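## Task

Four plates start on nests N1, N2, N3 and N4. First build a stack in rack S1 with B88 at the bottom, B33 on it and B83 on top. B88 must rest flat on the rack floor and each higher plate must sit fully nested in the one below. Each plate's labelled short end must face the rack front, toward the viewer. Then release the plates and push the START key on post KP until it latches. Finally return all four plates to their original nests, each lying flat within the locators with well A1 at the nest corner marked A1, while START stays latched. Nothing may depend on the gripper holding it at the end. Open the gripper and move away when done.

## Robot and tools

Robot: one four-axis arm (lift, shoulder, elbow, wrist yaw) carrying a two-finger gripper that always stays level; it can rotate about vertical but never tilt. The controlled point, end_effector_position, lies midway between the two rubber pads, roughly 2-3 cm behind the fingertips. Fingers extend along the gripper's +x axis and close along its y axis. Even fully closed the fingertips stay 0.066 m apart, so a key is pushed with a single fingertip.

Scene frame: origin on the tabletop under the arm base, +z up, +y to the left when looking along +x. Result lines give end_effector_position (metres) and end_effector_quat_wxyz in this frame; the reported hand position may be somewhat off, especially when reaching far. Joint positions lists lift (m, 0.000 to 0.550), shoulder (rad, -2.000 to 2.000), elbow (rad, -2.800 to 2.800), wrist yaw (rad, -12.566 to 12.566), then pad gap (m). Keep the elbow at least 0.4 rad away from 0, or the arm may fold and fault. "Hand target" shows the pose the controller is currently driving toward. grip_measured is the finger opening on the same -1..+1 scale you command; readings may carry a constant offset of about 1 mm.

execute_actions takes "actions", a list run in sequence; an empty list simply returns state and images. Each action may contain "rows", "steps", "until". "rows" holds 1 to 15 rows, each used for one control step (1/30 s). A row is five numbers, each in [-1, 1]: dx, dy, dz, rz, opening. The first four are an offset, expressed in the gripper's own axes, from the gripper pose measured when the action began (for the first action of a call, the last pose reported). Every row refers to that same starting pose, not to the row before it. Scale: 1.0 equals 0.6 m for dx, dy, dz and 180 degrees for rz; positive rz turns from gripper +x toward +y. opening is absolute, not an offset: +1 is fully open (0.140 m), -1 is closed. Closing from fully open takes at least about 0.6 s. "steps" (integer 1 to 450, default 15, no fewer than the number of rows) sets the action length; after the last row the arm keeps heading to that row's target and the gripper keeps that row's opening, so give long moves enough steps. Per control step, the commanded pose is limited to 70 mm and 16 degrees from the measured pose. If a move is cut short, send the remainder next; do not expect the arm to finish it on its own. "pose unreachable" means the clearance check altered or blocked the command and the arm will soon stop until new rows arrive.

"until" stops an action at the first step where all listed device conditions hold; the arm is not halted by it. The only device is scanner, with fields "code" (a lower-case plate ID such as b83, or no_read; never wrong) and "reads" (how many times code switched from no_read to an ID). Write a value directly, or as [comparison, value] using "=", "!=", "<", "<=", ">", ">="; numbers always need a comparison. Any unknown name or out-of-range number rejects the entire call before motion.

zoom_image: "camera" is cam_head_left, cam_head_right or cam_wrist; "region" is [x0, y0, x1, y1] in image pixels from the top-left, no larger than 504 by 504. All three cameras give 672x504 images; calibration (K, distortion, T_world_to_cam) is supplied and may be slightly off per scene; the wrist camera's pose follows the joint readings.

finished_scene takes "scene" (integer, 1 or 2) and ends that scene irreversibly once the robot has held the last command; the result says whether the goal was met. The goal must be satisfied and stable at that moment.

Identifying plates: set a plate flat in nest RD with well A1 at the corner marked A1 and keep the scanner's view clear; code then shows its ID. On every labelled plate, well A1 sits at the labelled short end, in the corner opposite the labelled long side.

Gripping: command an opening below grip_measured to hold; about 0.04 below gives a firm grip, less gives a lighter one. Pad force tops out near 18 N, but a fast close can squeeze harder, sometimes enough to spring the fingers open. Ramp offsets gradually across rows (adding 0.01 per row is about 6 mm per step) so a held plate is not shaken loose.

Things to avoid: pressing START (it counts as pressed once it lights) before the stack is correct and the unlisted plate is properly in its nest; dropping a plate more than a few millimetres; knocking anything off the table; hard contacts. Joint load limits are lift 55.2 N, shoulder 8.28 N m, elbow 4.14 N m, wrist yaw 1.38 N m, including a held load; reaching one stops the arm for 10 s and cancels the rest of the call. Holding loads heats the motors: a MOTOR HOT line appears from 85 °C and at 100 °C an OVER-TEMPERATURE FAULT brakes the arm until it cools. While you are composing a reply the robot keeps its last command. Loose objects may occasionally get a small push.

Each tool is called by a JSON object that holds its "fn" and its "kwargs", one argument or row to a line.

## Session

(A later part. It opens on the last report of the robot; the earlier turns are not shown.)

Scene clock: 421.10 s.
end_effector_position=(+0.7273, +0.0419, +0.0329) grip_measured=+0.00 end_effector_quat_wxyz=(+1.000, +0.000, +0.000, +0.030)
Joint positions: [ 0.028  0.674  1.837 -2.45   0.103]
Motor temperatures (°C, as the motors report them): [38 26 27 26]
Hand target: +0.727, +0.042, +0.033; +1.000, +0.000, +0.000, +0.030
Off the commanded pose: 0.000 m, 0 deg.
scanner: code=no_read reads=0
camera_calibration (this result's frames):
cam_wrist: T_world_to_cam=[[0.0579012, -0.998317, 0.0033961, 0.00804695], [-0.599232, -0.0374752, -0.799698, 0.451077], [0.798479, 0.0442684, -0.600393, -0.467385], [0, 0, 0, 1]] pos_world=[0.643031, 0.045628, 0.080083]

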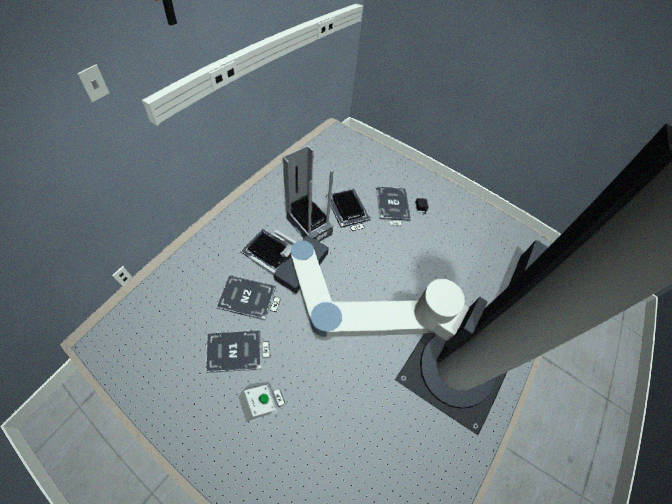

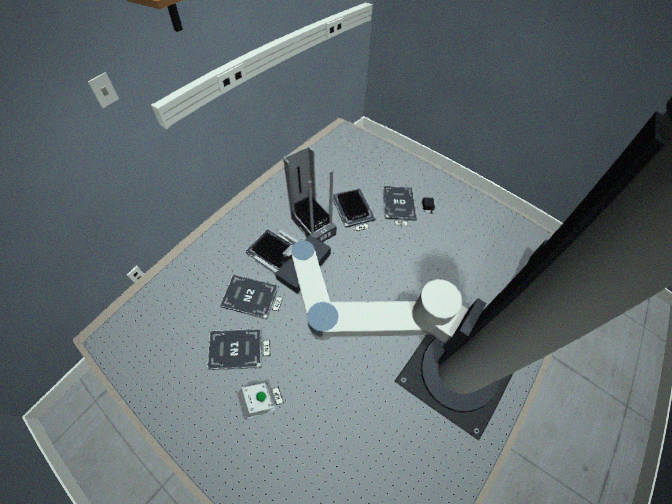

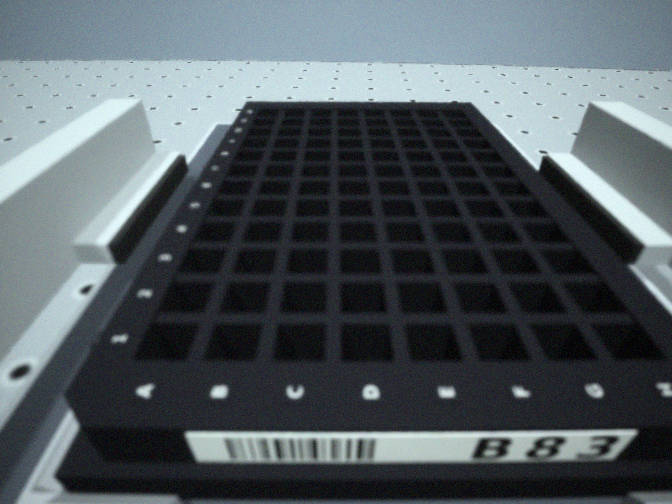

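{"fn": "execute_actions", "kwargs": {
  "actions": [
    {"rows":[[0.001,-0.0003,0,0.0006,-0.15],[0.001,-0.0003,0,0.0006,-0.25],[0.001,-0.0003,0,0.0006,-0.35],[0.001,-0.0003,0,0.0006,-0.42],[0.001,-0.0003,0,0.0006,-0.47],[0.001,-0.0003,0,0.0006,-0.5],[0.001,-0.0003,0,0.0006,-0.52],[0.001,-0.0003,0,0.0006,-0.54],[0.001,-0.0003,0,0.0006,-0.56],[0.001,-0.0003,0,0.0006,-0.58],[0.001,-0.0003,0,0.0006,-0.6],[0.001,-0.0003,0,0.0006,-0.62]],"steps":17},
    {"rows":[[0,0,0.003,0,-0.62],[0,0,0.007,0,-0.62],[0,0,0.012,0,-0.62],[0,0,0.02,0,-0.62],[0,0,0.03,0,-0.62],[0,0,0.045,0,-0.62],[0,0,0.065,0,-0.62],[0,0,0.09,0,-0.62],[0,0,0.12,0,-0.62],[0,0,0.5,0,-0.62]],"steps":33}
  ]
}}

Scene clock: 434.97 s.
end_effector_position=(+0.7280, +0.0417, +0.3313) grip_measured=-0.57 end_effector_quat_wxyz=(+1.000, +0.000, +0.000, +0.031)
Joint positions: [ 0.326  0.672  1.841 -2.45   0.082]
Motor temperatures (°C, as the motors report them): [38 26 27 26]
Hand target: +0.728, +0.042, +0.333; +1.000, +0.000, +0.000, +0.031
Off the commanded pose: 0.002 m, 0 deg.
scanner: code=no_read reads=0
camera_calibration (this result's frames):
cam_wrist: T_world_to_cam=[[0.0596404, -0.998214, 0.0033961, 0.00558549], [-0.599166, -0.0385191, -0.799698, 0.690061], [0.798401, 0.0456594, -0.600393, -0.28871], [0, 0, 0, 1]] pos_world=[0.643634, 0.0453384, 0.378482]

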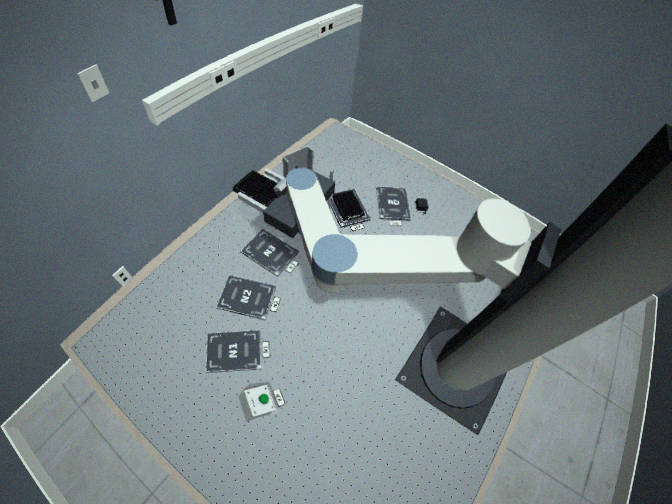

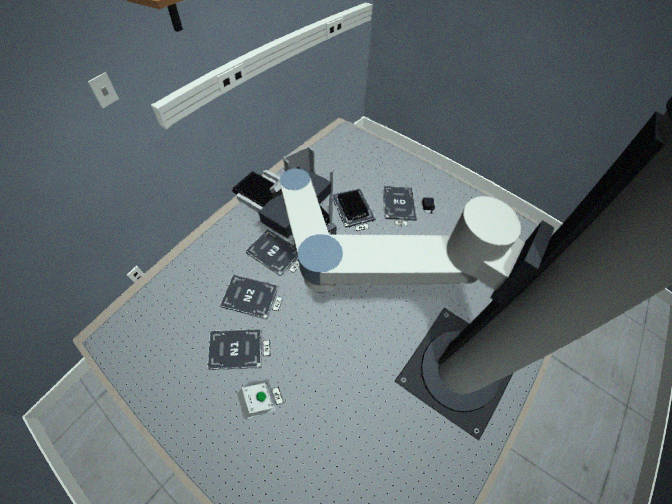

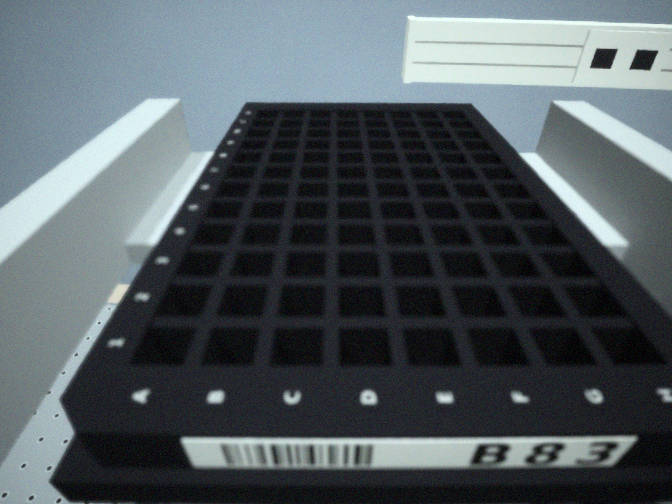

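{"fn": "execute_actions", "kwargs": {
  "actions": [
    {"rows":[[-0.001,-0.006,0,-0.002,-0.62],[-0.003,-0.015,0,-0.006,-0.62],[-0.006,-0.028,0,-0.011,-0.62],[-0.009,-0.045,0,-0.017,-0.62],[-0.013,-0.065,0,-0.024,-0.62],[-0.018,-0.09,0,-0.033,-0.62],[-0.025,-0.12,0,-0.044,-0.62],[-0.0599,-0.292,0,-0.1076,-0.62]],"steps":28},
    {"rows":[[0,0,-0.004,0,-0.62],[0,0,-0.008,0,-0.62],[0,0,-0.011,0,-0.62],[0,0,-0.013,0,-0.62],[0,0,-0.015,0,-0.62],[0,0,-0.017,0,-0.62]],"steps":11}
  ]
}}

Scene clock: 448.80 s.
end_effector_position=(+0.7030, -0.1355, +0.3210) grip_measured=-0.57 end_effector_quat_wxyz=(+0.991, +0.000, +0.000, -0.137)
Joint positions: [ 0.316  0.375  1.782 -2.432  0.082]
Motor temperatures (°C, as the motors report them): [38 26 27 26]
Hand target: +0.703, -0.135, +0.321; +0.991, +0.000, +0.000, -0.137
Off the commanded pose: 0.000 m, 0 deg.
scanner: code=no_read reads=0
camera_calibration (this result's frames):
cam_wrist: T_world_to_cam=[[-0.274894, -0.961469, 0.0033961, 0.070366], [-0.578012, 0.162435, -0.799698, 0.672405], [0.768333, -0.221795, -0.600393, -0.28199], [0, 0, 0, 1]] pos_world=[0.624664, -0.104112, 0.368177]

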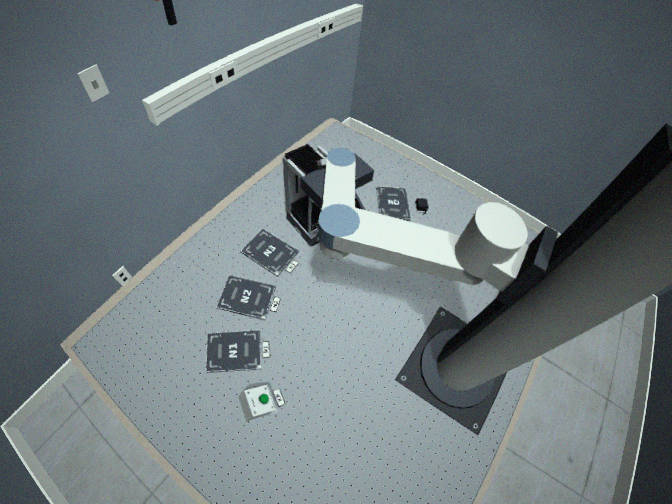

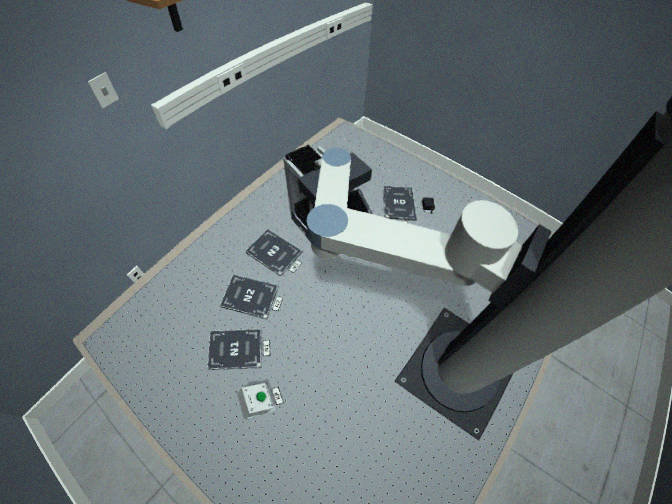

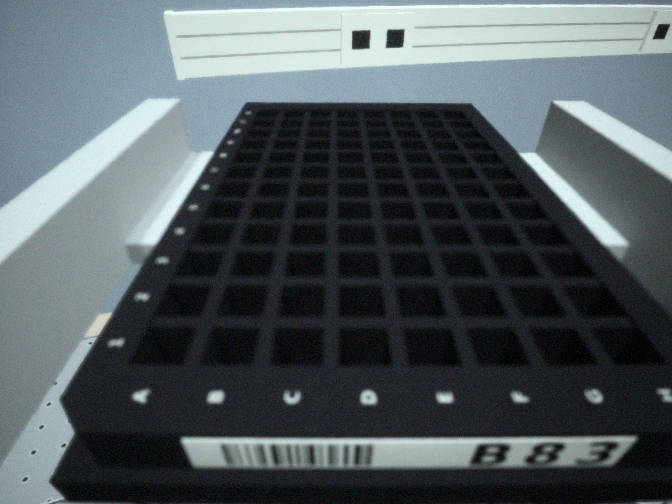

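{"fn": "execute_actions", "kwargs": {
  "actions": [
    {"rows":[[0,0,-0.005,0,-0.62],[0,0,-0.012,0,-0.62],[0,0,-0.022,0,-0.62],[0,0,-0.035,0,-0.62],[0,0,-0.05,0,-0.62],[0,0,-0.07,0,-0.62],[0,0,-0.09,0,-0.62],[0,0,-0.3585,0,-0.62]],"steps":29},
    {"rows":[[0,0,-0.003,0,-0.62],[0,0,-0.005,0,-0.62],[0,0,-0.007,0,-0.62],[0,0,-0.009,0,-0.62],[0,0,-0.0105,0,-0.62]],"steps":10},
    {"rows":[[0,0,0,0,-0.58],[0,0,0,0,-0.54],[0,0,0,0,-0.45],[0,0,0,0,0.1]],"steps":12}
  ]
}}

{"fn": "execute_actions", "kwargs": {
  "actions": [
    {"rows":[[-0.02,0,0,0,0.5],[-0.05,0,0,0,1],[-0.28,0,0.06,0,1]],"steps":22}
  ]
}}

{"fn": "zoom_image", "kwargs": {
  "camera": "cam_wrist",
  "region": [240, 60, 672, 340]
}}

Scene clock: 462.87 s.
end_effector_position=(+0.7030, -0.1355, +0.0995) grip_measured=+0.10 end_effector_quat_wxyz=(+0.991, +0.000, +0.000, -0.137)
Joint positions: [ 0.094  0.375  1.782 -2.432  0.107]
Motor temperatures (°C, as the motors report them): [38 26 27 26]
Hand target: +0.703, -0.136, +0.099; +0.991, +0.000, +0.000, -0.137
Off the commanded pose: 0.000 m, 0 deg.
scanner: code=no_read reads=0
camera_calibration (this result's frames):
cam_wrist: T_world_to_cam=[[-0.27492, -0.961461, 0.0033961, 0.071128], [-0.578008, 0.162451, -0.799698, 0.495236], [0.768327, -0.221816, -0.600393, -0.414989], [0, 0, 0, 1]] pos_world=[0.624652, -0.104116, 0.146641]

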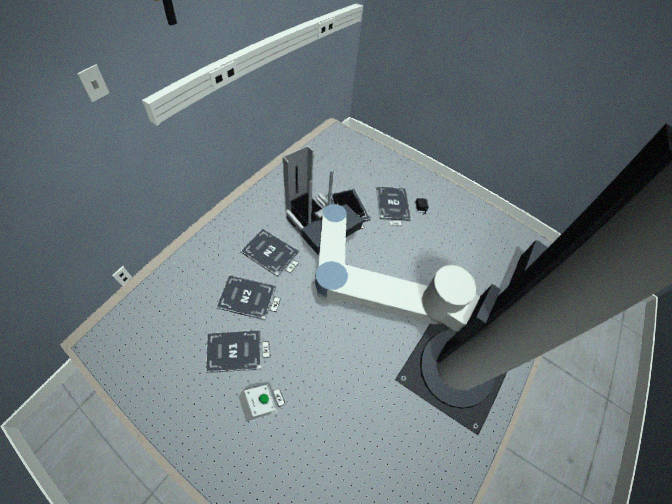

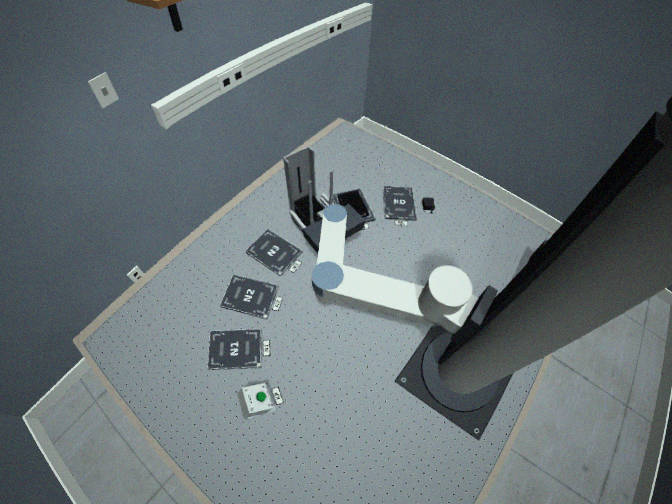

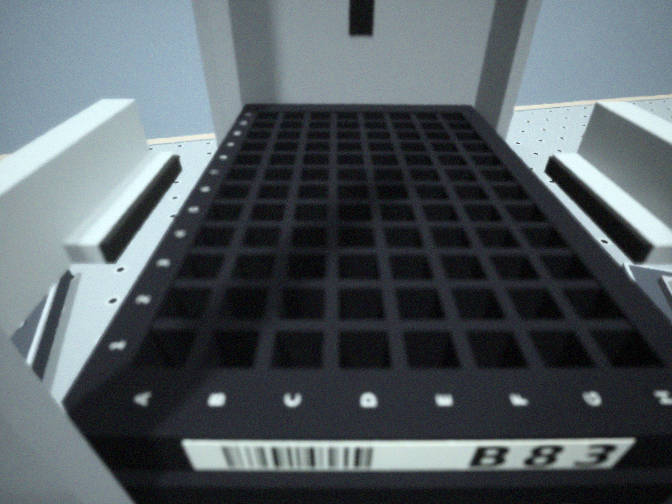

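Scene clock: 463.60 s.
end_effector_position=(+0.5412, -0.0898, +0.1355) grip_measured=+1.00 end_effector_quat_wxyz=(+0.990, +0.000, +0.000, -0.138)
Joint positions: [ 0.131  0.732  0.936 -1.944  0.14 ]
Motor temperatures (°C, as the motors report them): [38 26 27 26]
Hand target: +0.541, -0.090, +0.135; +0.991, +0.000, +0.000, -0.137
Off the commanded pose: 0.000 m, 0 deg.
scanner: code=no_read reads=0
camera_calibration (this result's frames):
cam_wrist: T_world_to_cam=[[-0.275363, -0.961334, 0.0033961, 0.0707098], [-0.577933, 0.162717, -0.799698, 0.423101], [0.768224, -0.22217, -0.600393, -0.258872], [0, 0, 0, 1]] pos_world=[0.462867, -0.0583837, 0.182687]

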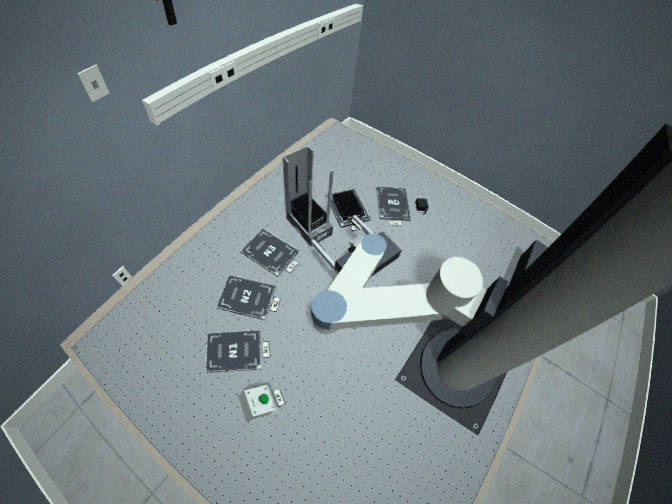

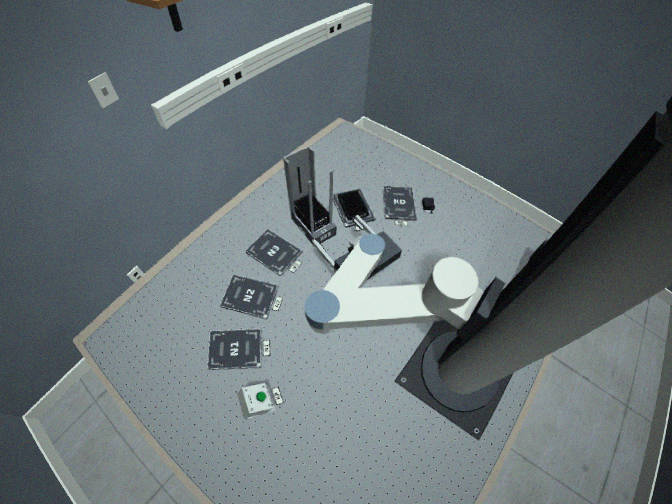

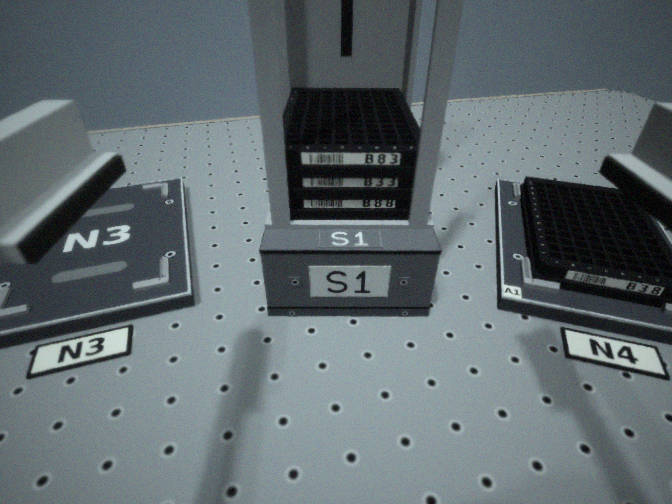

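Region (240, 60, 672, 340) of cam_wrist's 672x504 image, scaled by 1.167, with more detail than that image has; it fills the top 327 rows of this view, and the rest is white.

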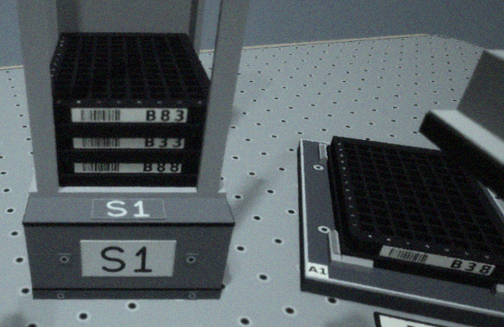

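{"fn": "zoom_image", "kwargs": {
  "camera": "cam_wrist",
  "region": [480, 160, 672, 340]
}}

{"fn": "execute_actions", "kwargs": {
  "actions": [
    {"rows":[[-0.421,0.588,0.03,0.421,-1]],"steps":45}
  ]
}}

Region (480, 160, 672, 340) of cam_wrist's 672x504 image, scaled by 2.625, with more detail than that image has; it fills the top 472 rows of this view, and the rest is white.

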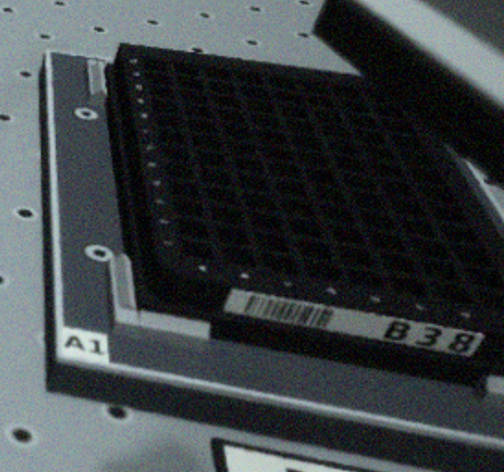

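Scene clock: 475.53 s.
end_effector_position=(+0.3942, +0.3185, +0.1535) grip_measured=-1.00 end_effector_quat_wxyz=(+0.866, +0.000, +0.000, +0.500)
Joint positions: [ 0.148  1.861  0.98  -1.794  0.066]
Motor temperatures (°C, as the motors report them): [38 26 27 26]
Hand target: +0.394, +0.318, +0.154; +0.866, +0.000, +0.000, +0.500
Off the commanded pose: 0.000 m, 0 deg.
scanner: code=no_read reads=0
camera_calibration (this result's frames):
cam_wrist: T_world_to_cam=[[0.864548, -0.502539, 0.0033961, -0.172758], [-0.299377, -0.520439, -0.799698, 0.393875], [0.403647, 0.69036, -0.600393, -0.191392], [0, 0, 0, 1]] pos_world=[0.344529, 0.250299, 0.200658]

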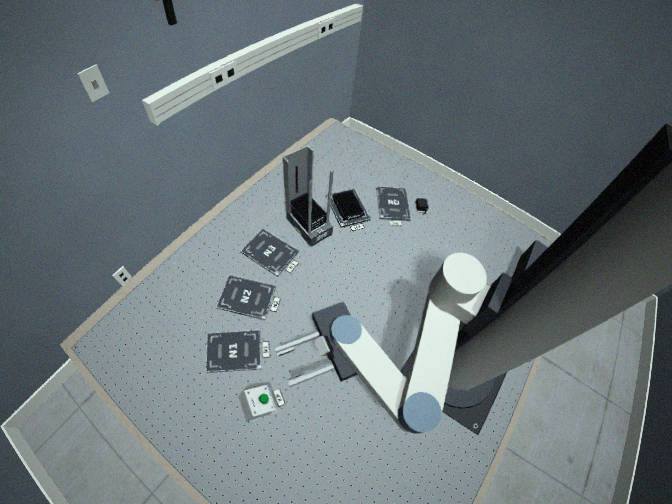

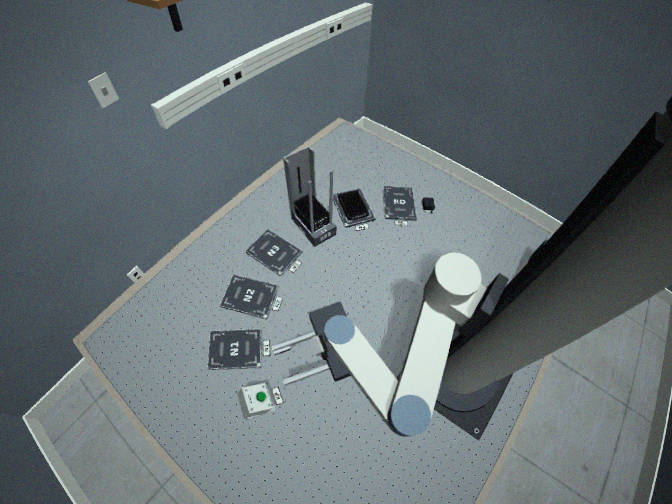

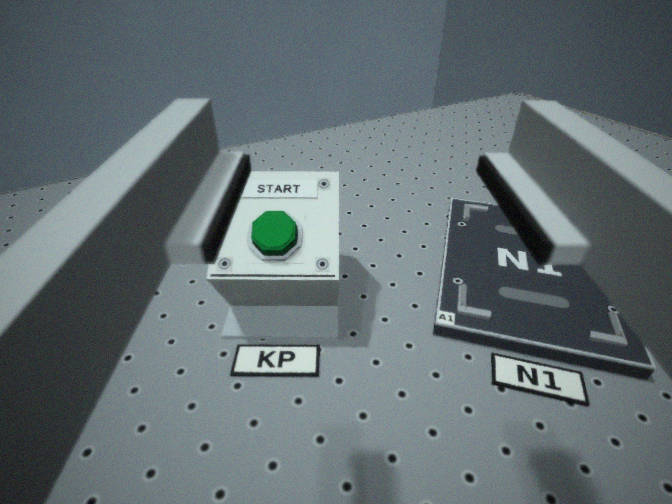

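{"fn": "execute_actions", "kwargs": {
  "actions": [
    {"rows":[[0.1,0,0,0,-1]],"steps":15}
  ]
}}

Scene clock: 483.40 s.
end_effector_position=(+0.4242, +0.3706, +0.1535) grip_measured=-1.00 end_effector_quat_wxyz=(+0.866, +0.000, +0.000, +0.500)
Joint positions: [ 0.148  1.785  1.255 -1.993  0.066]
Motor temperatures (°C, as the motors report them): [38 26 27 26]
Hand target: +0.424, +0.371, +0.153; +0.866, +0.000, +0.000, +0.500
Off the commanded pose: 0.000 m, 0 deg.
scanner: code=no_read reads=0
camera_calibration (this result's frames):
cam_wrist: T_world_to_cam=[[0.86471, -0.50226, 0.0033961, -0.172713], [-0.299208, -0.520536, -0.799698, 0.429903], [0.403424, 0.690491, -0.600393, -0.239354], [0, 0, 0, 1]] pos_world=[0.374538, 0.302304, 0.200673]

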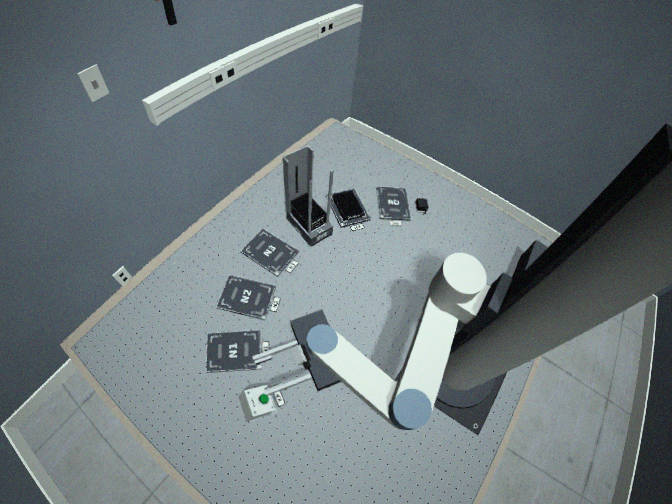

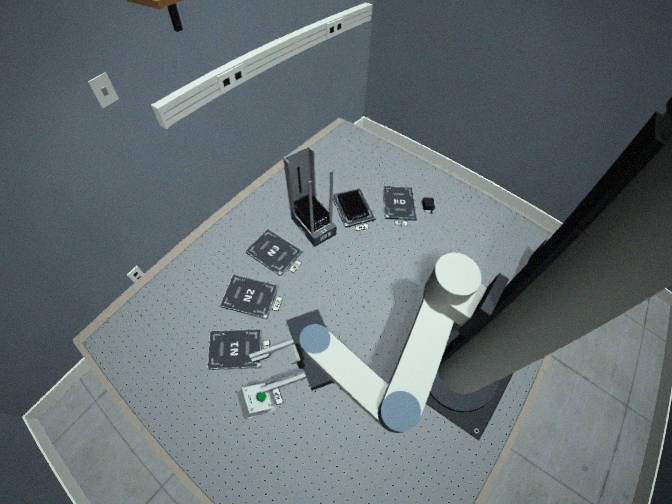

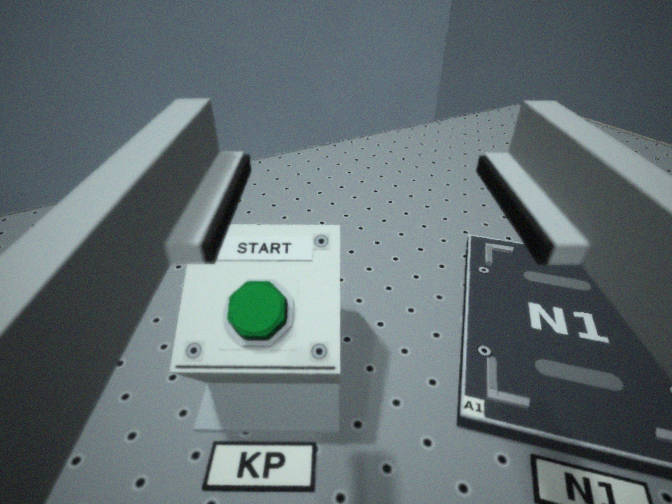

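{"fn": "execute_actions", "kwargs": {
  "actions": [
    {"rows":[[0.012,0,-0.1,0,-1]],"steps":16},
    {"rows":[[0.001,0,-0.002,0,-1],[0.002,0,-0.004,0,-1],[0.003,0,-0.006,0,-1],[0.004,0,-0.008,0,-1],[0.005,0,-0.011,0,-1],[0.006,0,-0.013,0,-1],[0.007,0,-0.015,0,-1],[0.008,0,-0.017,0,-1]],"steps":13}
  ]
}}

Scene clock: 493.87 s.
end_effector_position=(+0.4300, +0.3810, +0.0833) grip_measured=-1.00 end_effector_quat_wxyz=(+0.866, +0.000, +0.000, +0.501)
Joint positions: [ 0.078  1.766  1.313 -2.031  0.066]
Motor temperatures (°C, as the motors report them): [38 26 27 26]
Hand target: +0.430, +0.381, +0.083; +0.866, +0.000, +0.000, +0.500
Off the commanded pose: 0.000 m, 0 deg.
scanner: code=no_read reads=0
camera_calibration (this result's frames):
cam_wrist: T_world_to_cam=[[0.86513, -0.501536, 0.0033961, -0.172704], [-0.298772, -0.520786, -0.799698, 0.380847], [0.402846, 0.690828, -0.600393, -0.290897], [0, 0, 0, 1]] pos_world=[0.380385, 0.312682, 0.130497]

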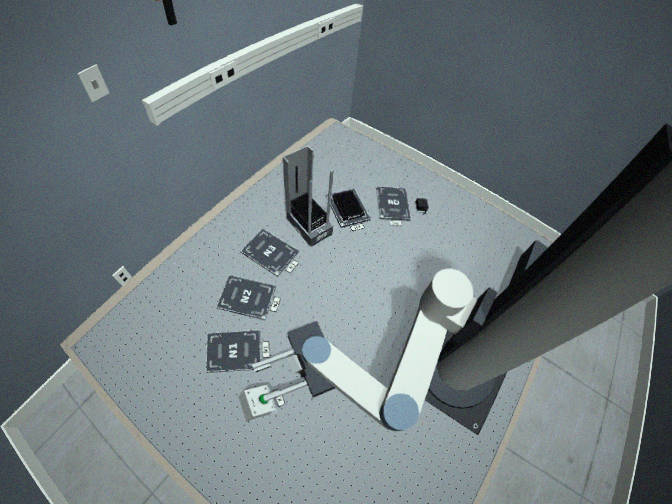

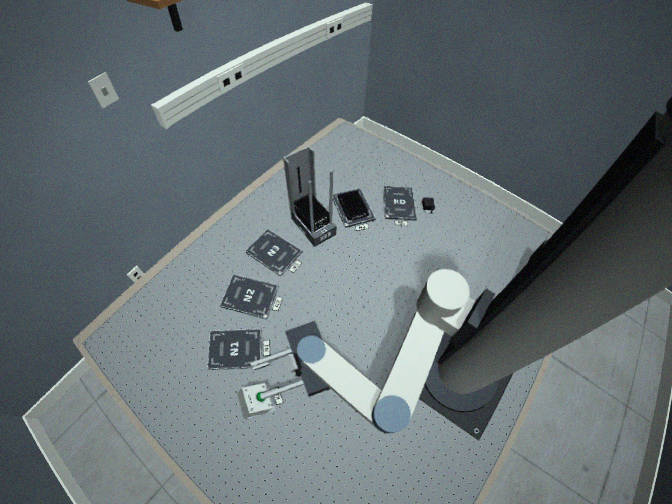

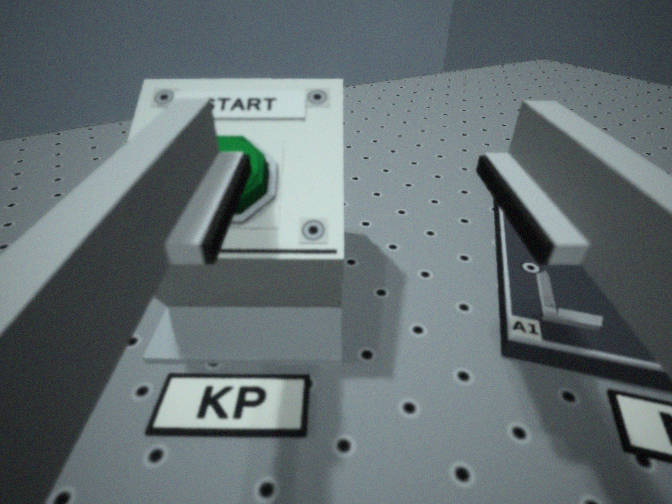

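Contact. Press 2.5 mm more.

{"fn": "execute_actions", "kwargs": {
  "actions": [
    {"rows":[[0.0005,0,-0.001,0,-1],[0.001,0,-0.002,0,-1],[0.0015,0,-0.003,0,-1],[0.002,0,-0.004,0,-1]],"steps":9}
  ]
}}

Scene clock: 500.30 s.
end_effector_position=(+0.4305, +0.3820, +0.0811) grip_measured=-1.00 end_effector_quat_wxyz=(+0.866, +0.000, +0.000, +0.501)
Joint positions: [ 0.076  1.765  1.318 -2.034  0.066]
Motor temperatures (°C, as the motors report them): [38 26 27 26]
Hand target: +0.431, +0.382, +0.081; +0.866, +0.000, +0.000, +0.501
Off the commanded pose: 0.000 m, 0 deg.
scanner: code=no_read reads=0
camera_calibration (this result's frames):
cam_wrist: T_world_to_cam=[[0.865127, -0.501541, 0.0033961, -0.172684], [-0.298776, -0.520784, -0.799698, 0.379722], [0.40285, 0.690826, -0.600393, -0.293146], [0, 0, 0, 1]] pos_world=[0.380939, 0.313658, 0.128247]

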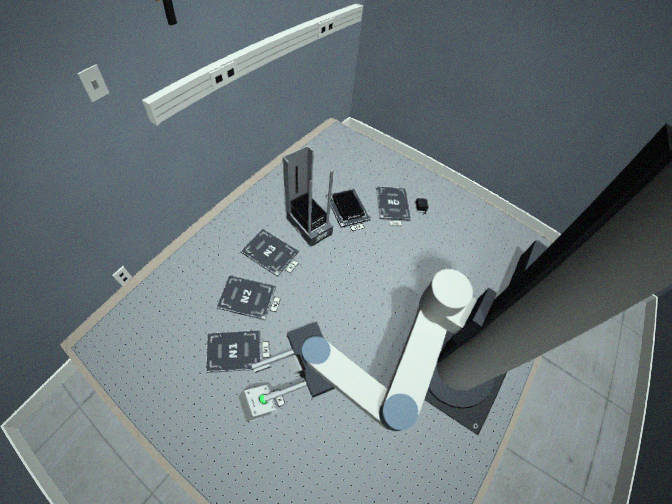

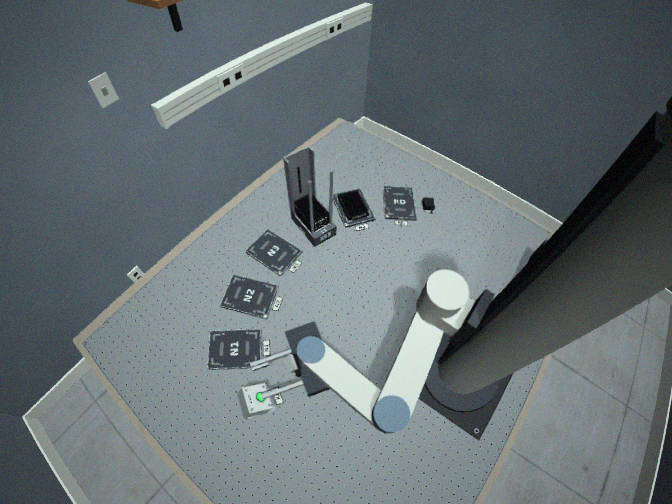

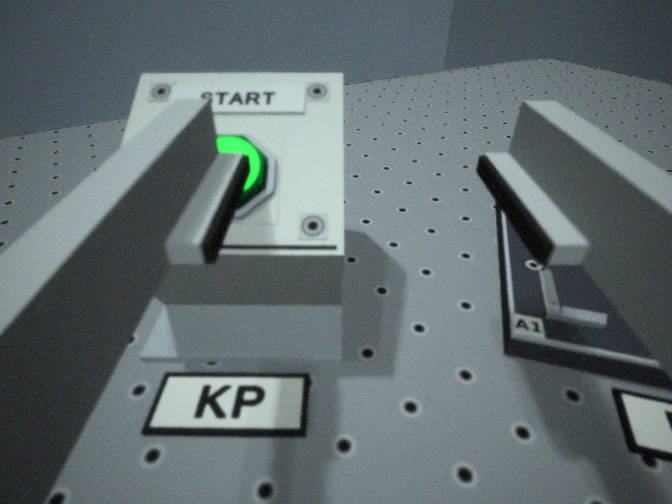

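{"fn": "execute_actions", "kwargs": {
  "actions": [
    {"rows":[[0.0004,0,-0.0008,0,-1],[0.0007,0,-0.0014,0,-1],[0.001,0,-0.002,0,-1]],"steps":8},
    {"rows":[[-0.002,0,0.004,0,-1],[-0.005,0,0.01,0,-1],[-0.03,0,0.06,0,-1]],"steps":14}
  ]
}}

Scene clock: 507.70 s.
end_effector_position=(+0.4219, +0.3667, +0.1161) grip_measured=-1.00 end_effector_quat_wxyz=(+0.866, +0.000, +0.000, +0.500)
Joint positions: [ 0.111  1.792  1.234 -1.978  0.066]
Motor temperatures (°C, as the motors report them): [38 26 27 26]
Hand target: +0.422, +0.367, +0.116; +0.866, +0.000, +0.000, +0.501
Off the commanded pose: 0.000 m, 0 deg.
scanner: code=no_read reads=0
camera_calibration (this result's frames):
cam_wrist: T_world_to_cam=[[0.864834, -0.502047, 0.0033961, -0.172668], [-0.29908, -0.52061, -0.799698, 0.397305], [0.403254, 0.69059, -0.600393, -0.258177], [0, 0, 0, 1]] pos_world=[0.372266, 0.298448, 0.163303]

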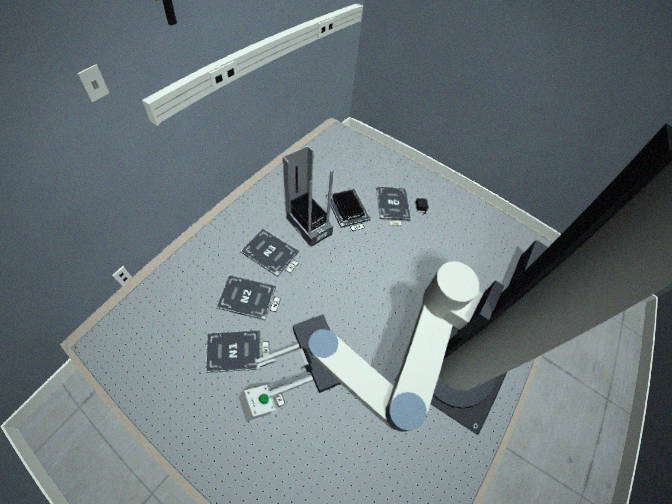

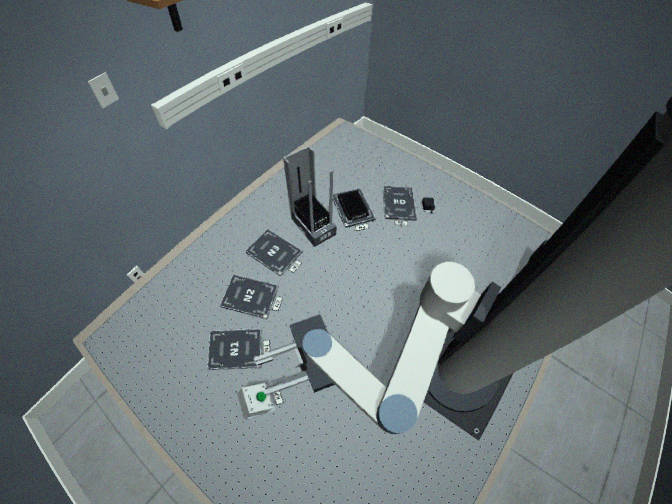

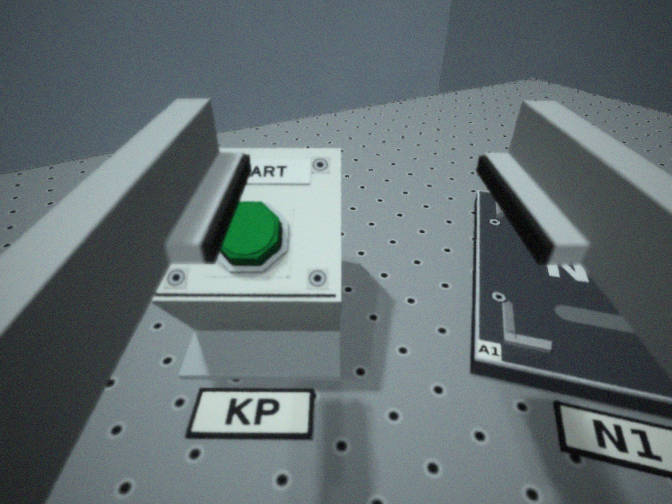

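Not caught; go deeper.

{"fn": "execute_actions", "kwargs": {
  "actions": [
    {"rows":[[0.025,0,-0.05,0,-1]],"steps":12},
    {"rows":[[0.001,0,-0.002,0,-1],[0.002,0,-0.004,0,-1],[0.003,0,-0.006,0,-1],[0.004,0,-0.008,0,-1],[0.0045,0,-0.009,0,-1],[0.005,0,-0.01,0,-1],[0.0055,0,-0.011,0,-1],[0.006,0,-0.012,0,-1],[0.0065,0,-0.013,0,-1]],"steps":15}
  ]
}}

Scene clock: 516.83 s.
end_effector_position=(+0.4311, +0.3832, +0.0785) grip_measured=-1.00 end_effector_quat_wxyz=(+0.866, +0.000, +0.000, +0.501)
Joint positions: [ 0.073  1.762  1.325 -2.039  0.066]
Motor temperatures (°C, as the motors report them): [38 26 27 26]
Hand target: +0.431, +0.383, +0.078; +0.866, +0.000, +0.000, +0.500
Off the commanded pose: 0.000 m, 0 deg.
scanner: code=no_read reads=0
camera_calibration (this result's frames):
cam_wrist: T_world_to_cam=[[0.865226, -0.501371, 0.0033961, -0.172724], [-0.298673, -0.520843, -0.799698, 0.378429], [0.402714, 0.690905, -0.600393, -0.295757], [0, 0, 0, 1]] pos_world=[0.381577, 0.314844, 0.125645]

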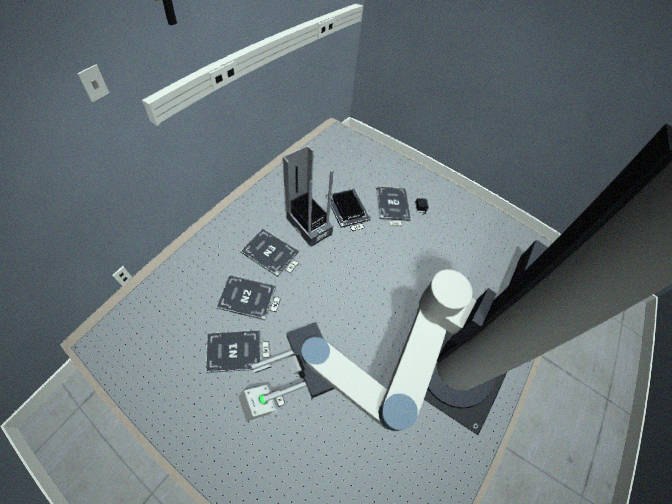

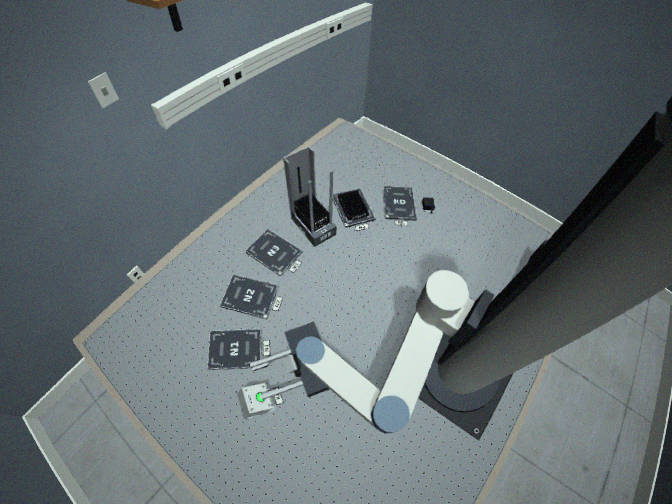

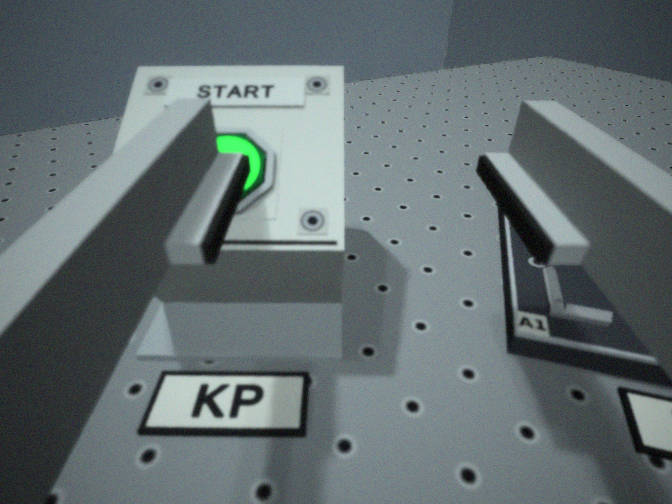

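{"fn": "execute_actions", "kwargs": {
  "actions": [
    {"rows":[[0.0004,0,-0.0008,0,-1],[0.0006,0,-0.0012,0,-1],[0.0008,0,-0.0016,0,-1]],"steps":7},
    {"rows":[[-0.002,0,0.004,0,-1],[-0.005,0,0.01,0,-1],[-0.03,0,0.06,0,-1]],"steps":13}
  ]
}}

Scene clock: 525.97 s.
end_effector_position=(+0.4223, +0.3675, +0.1143) grip_measured=-1.00 end_effector_quat_wxyz=(+0.866, +0.000, +0.000, +0.501)
Joint positions: [ 0.109  1.79   1.238 -1.98   0.066]
Motor temperatures (°C, as the motors report them): [38 26 27 26]
Hand target: +0.422, +0.368, +0.114; +0.866, +0.000, +0.000, +0.501
Off the commanded pose: 0.000 m, 0 deg.
scanner: code=no_read reads=0
camera_calibration (this result's frames):
cam_wrist: T_world_to_cam=[[0.865302, -0.501239, 0.0033961, -0.173133], [-0.298594, -0.520889, -0.799698, 0.396254], [0.402609, 0.690966, -0.600393, -0.259892], [0, 0, 0, 1]] pos_world=[0.372766, 0.2992, 0.161434]

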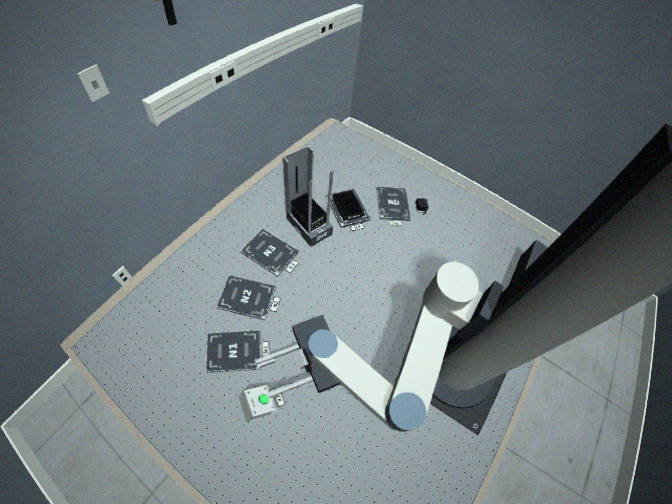

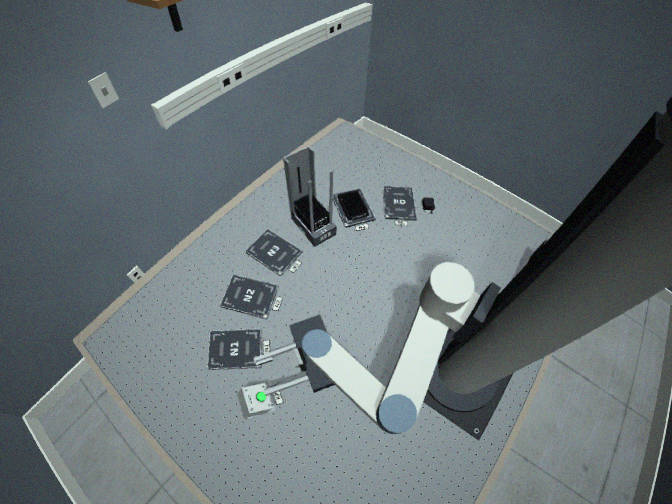

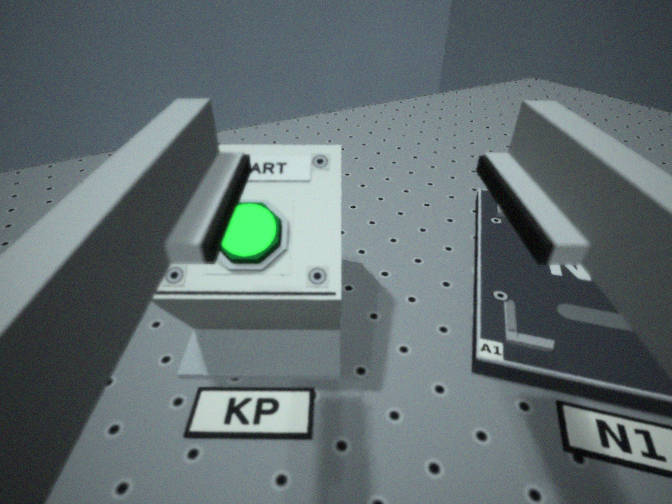

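{"fn": "execute_actions", "kwargs": {
  "actions": [
    {"rows":[[-0.5543,-0.5811,0,0,-1],[-0.5543,-0.5811,0,0,-1],[-0.5543,-0.5811,0,-0.02,-1],[-0.5543,-0.5811,0,-0.03,-1],[-0.5543,-0.5811,0,-0.04,-1],[-0.5543,-0.5811,0,-0.06,-1],[-0.5543,-0.5811,0,-0.08,-1],[-0.5543,-0.5811,0,-0.1,-1],[-0.5543,-0.5811,0,-0.12,-1],[-0.5543,-0.5811,0,-0.14,-1],[-0.5543,-0.5811,0,-0.16,-1],[-0.5543,-0.5811,0,-0.18,-1],[-0.5543,-0.5811,-0.0257,-0.4215,0.1]],"steps":48},
    {"rows":[[0.02,0,0,0,0.1],[0.05,0,0,0,0.1],[0.25,0,0,0,0.1]],"steps":22}
  ]
}}

Scene clock: 541.20 s.
end_effector_position=(+0.7031, -0.1354, +0.0989) grip_measured=+0.10 end_effector_quat_wxyz=(+0.991, +0.000, +0.000, -0.137)
Joint positions: [ 0.094  0.375  1.782 -2.432  0.107]
Motor temperatures (°C, as the motors report them): [38 26 27 26]
Hand target: +0.703, -0.135, +0.099; +0.991, +0.000, +0.000, -0.137
Off the commanded pose: 0.000 m, 0 deg.
scanner: code=no_read reads=0
camera_calibration (this result's frames):
cam_wrist: T_world_to_cam=[[-0.274647, -0.961539, 0.0033961, 0.0710035], [-0.578054, 0.162287, -0.799698, 0.494812], [0.76839, -0.221598, -0.600393, -0.415398], [0, 0, 0, 1]] pos_world=[0.624716, -0.10408, 0.146057]

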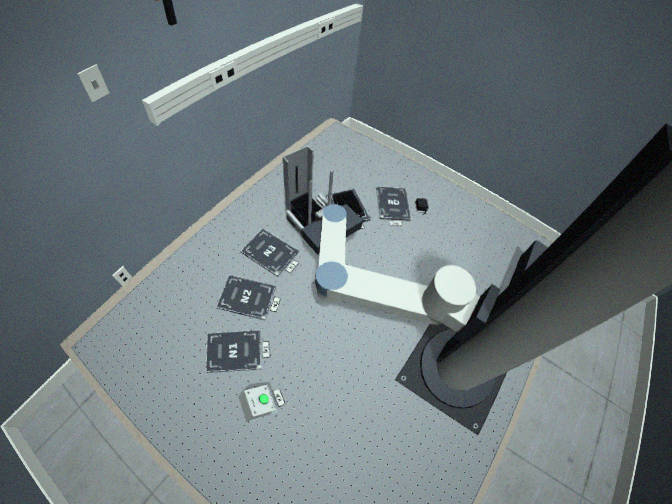

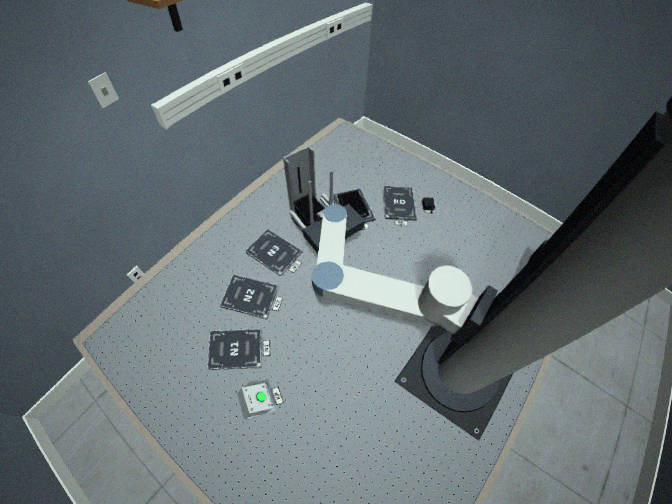

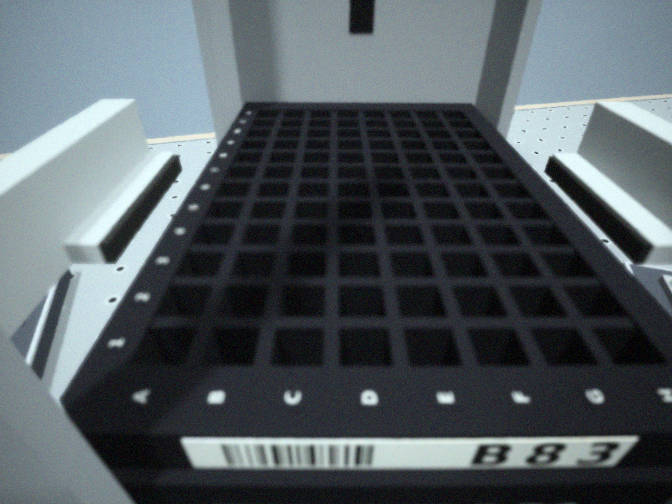

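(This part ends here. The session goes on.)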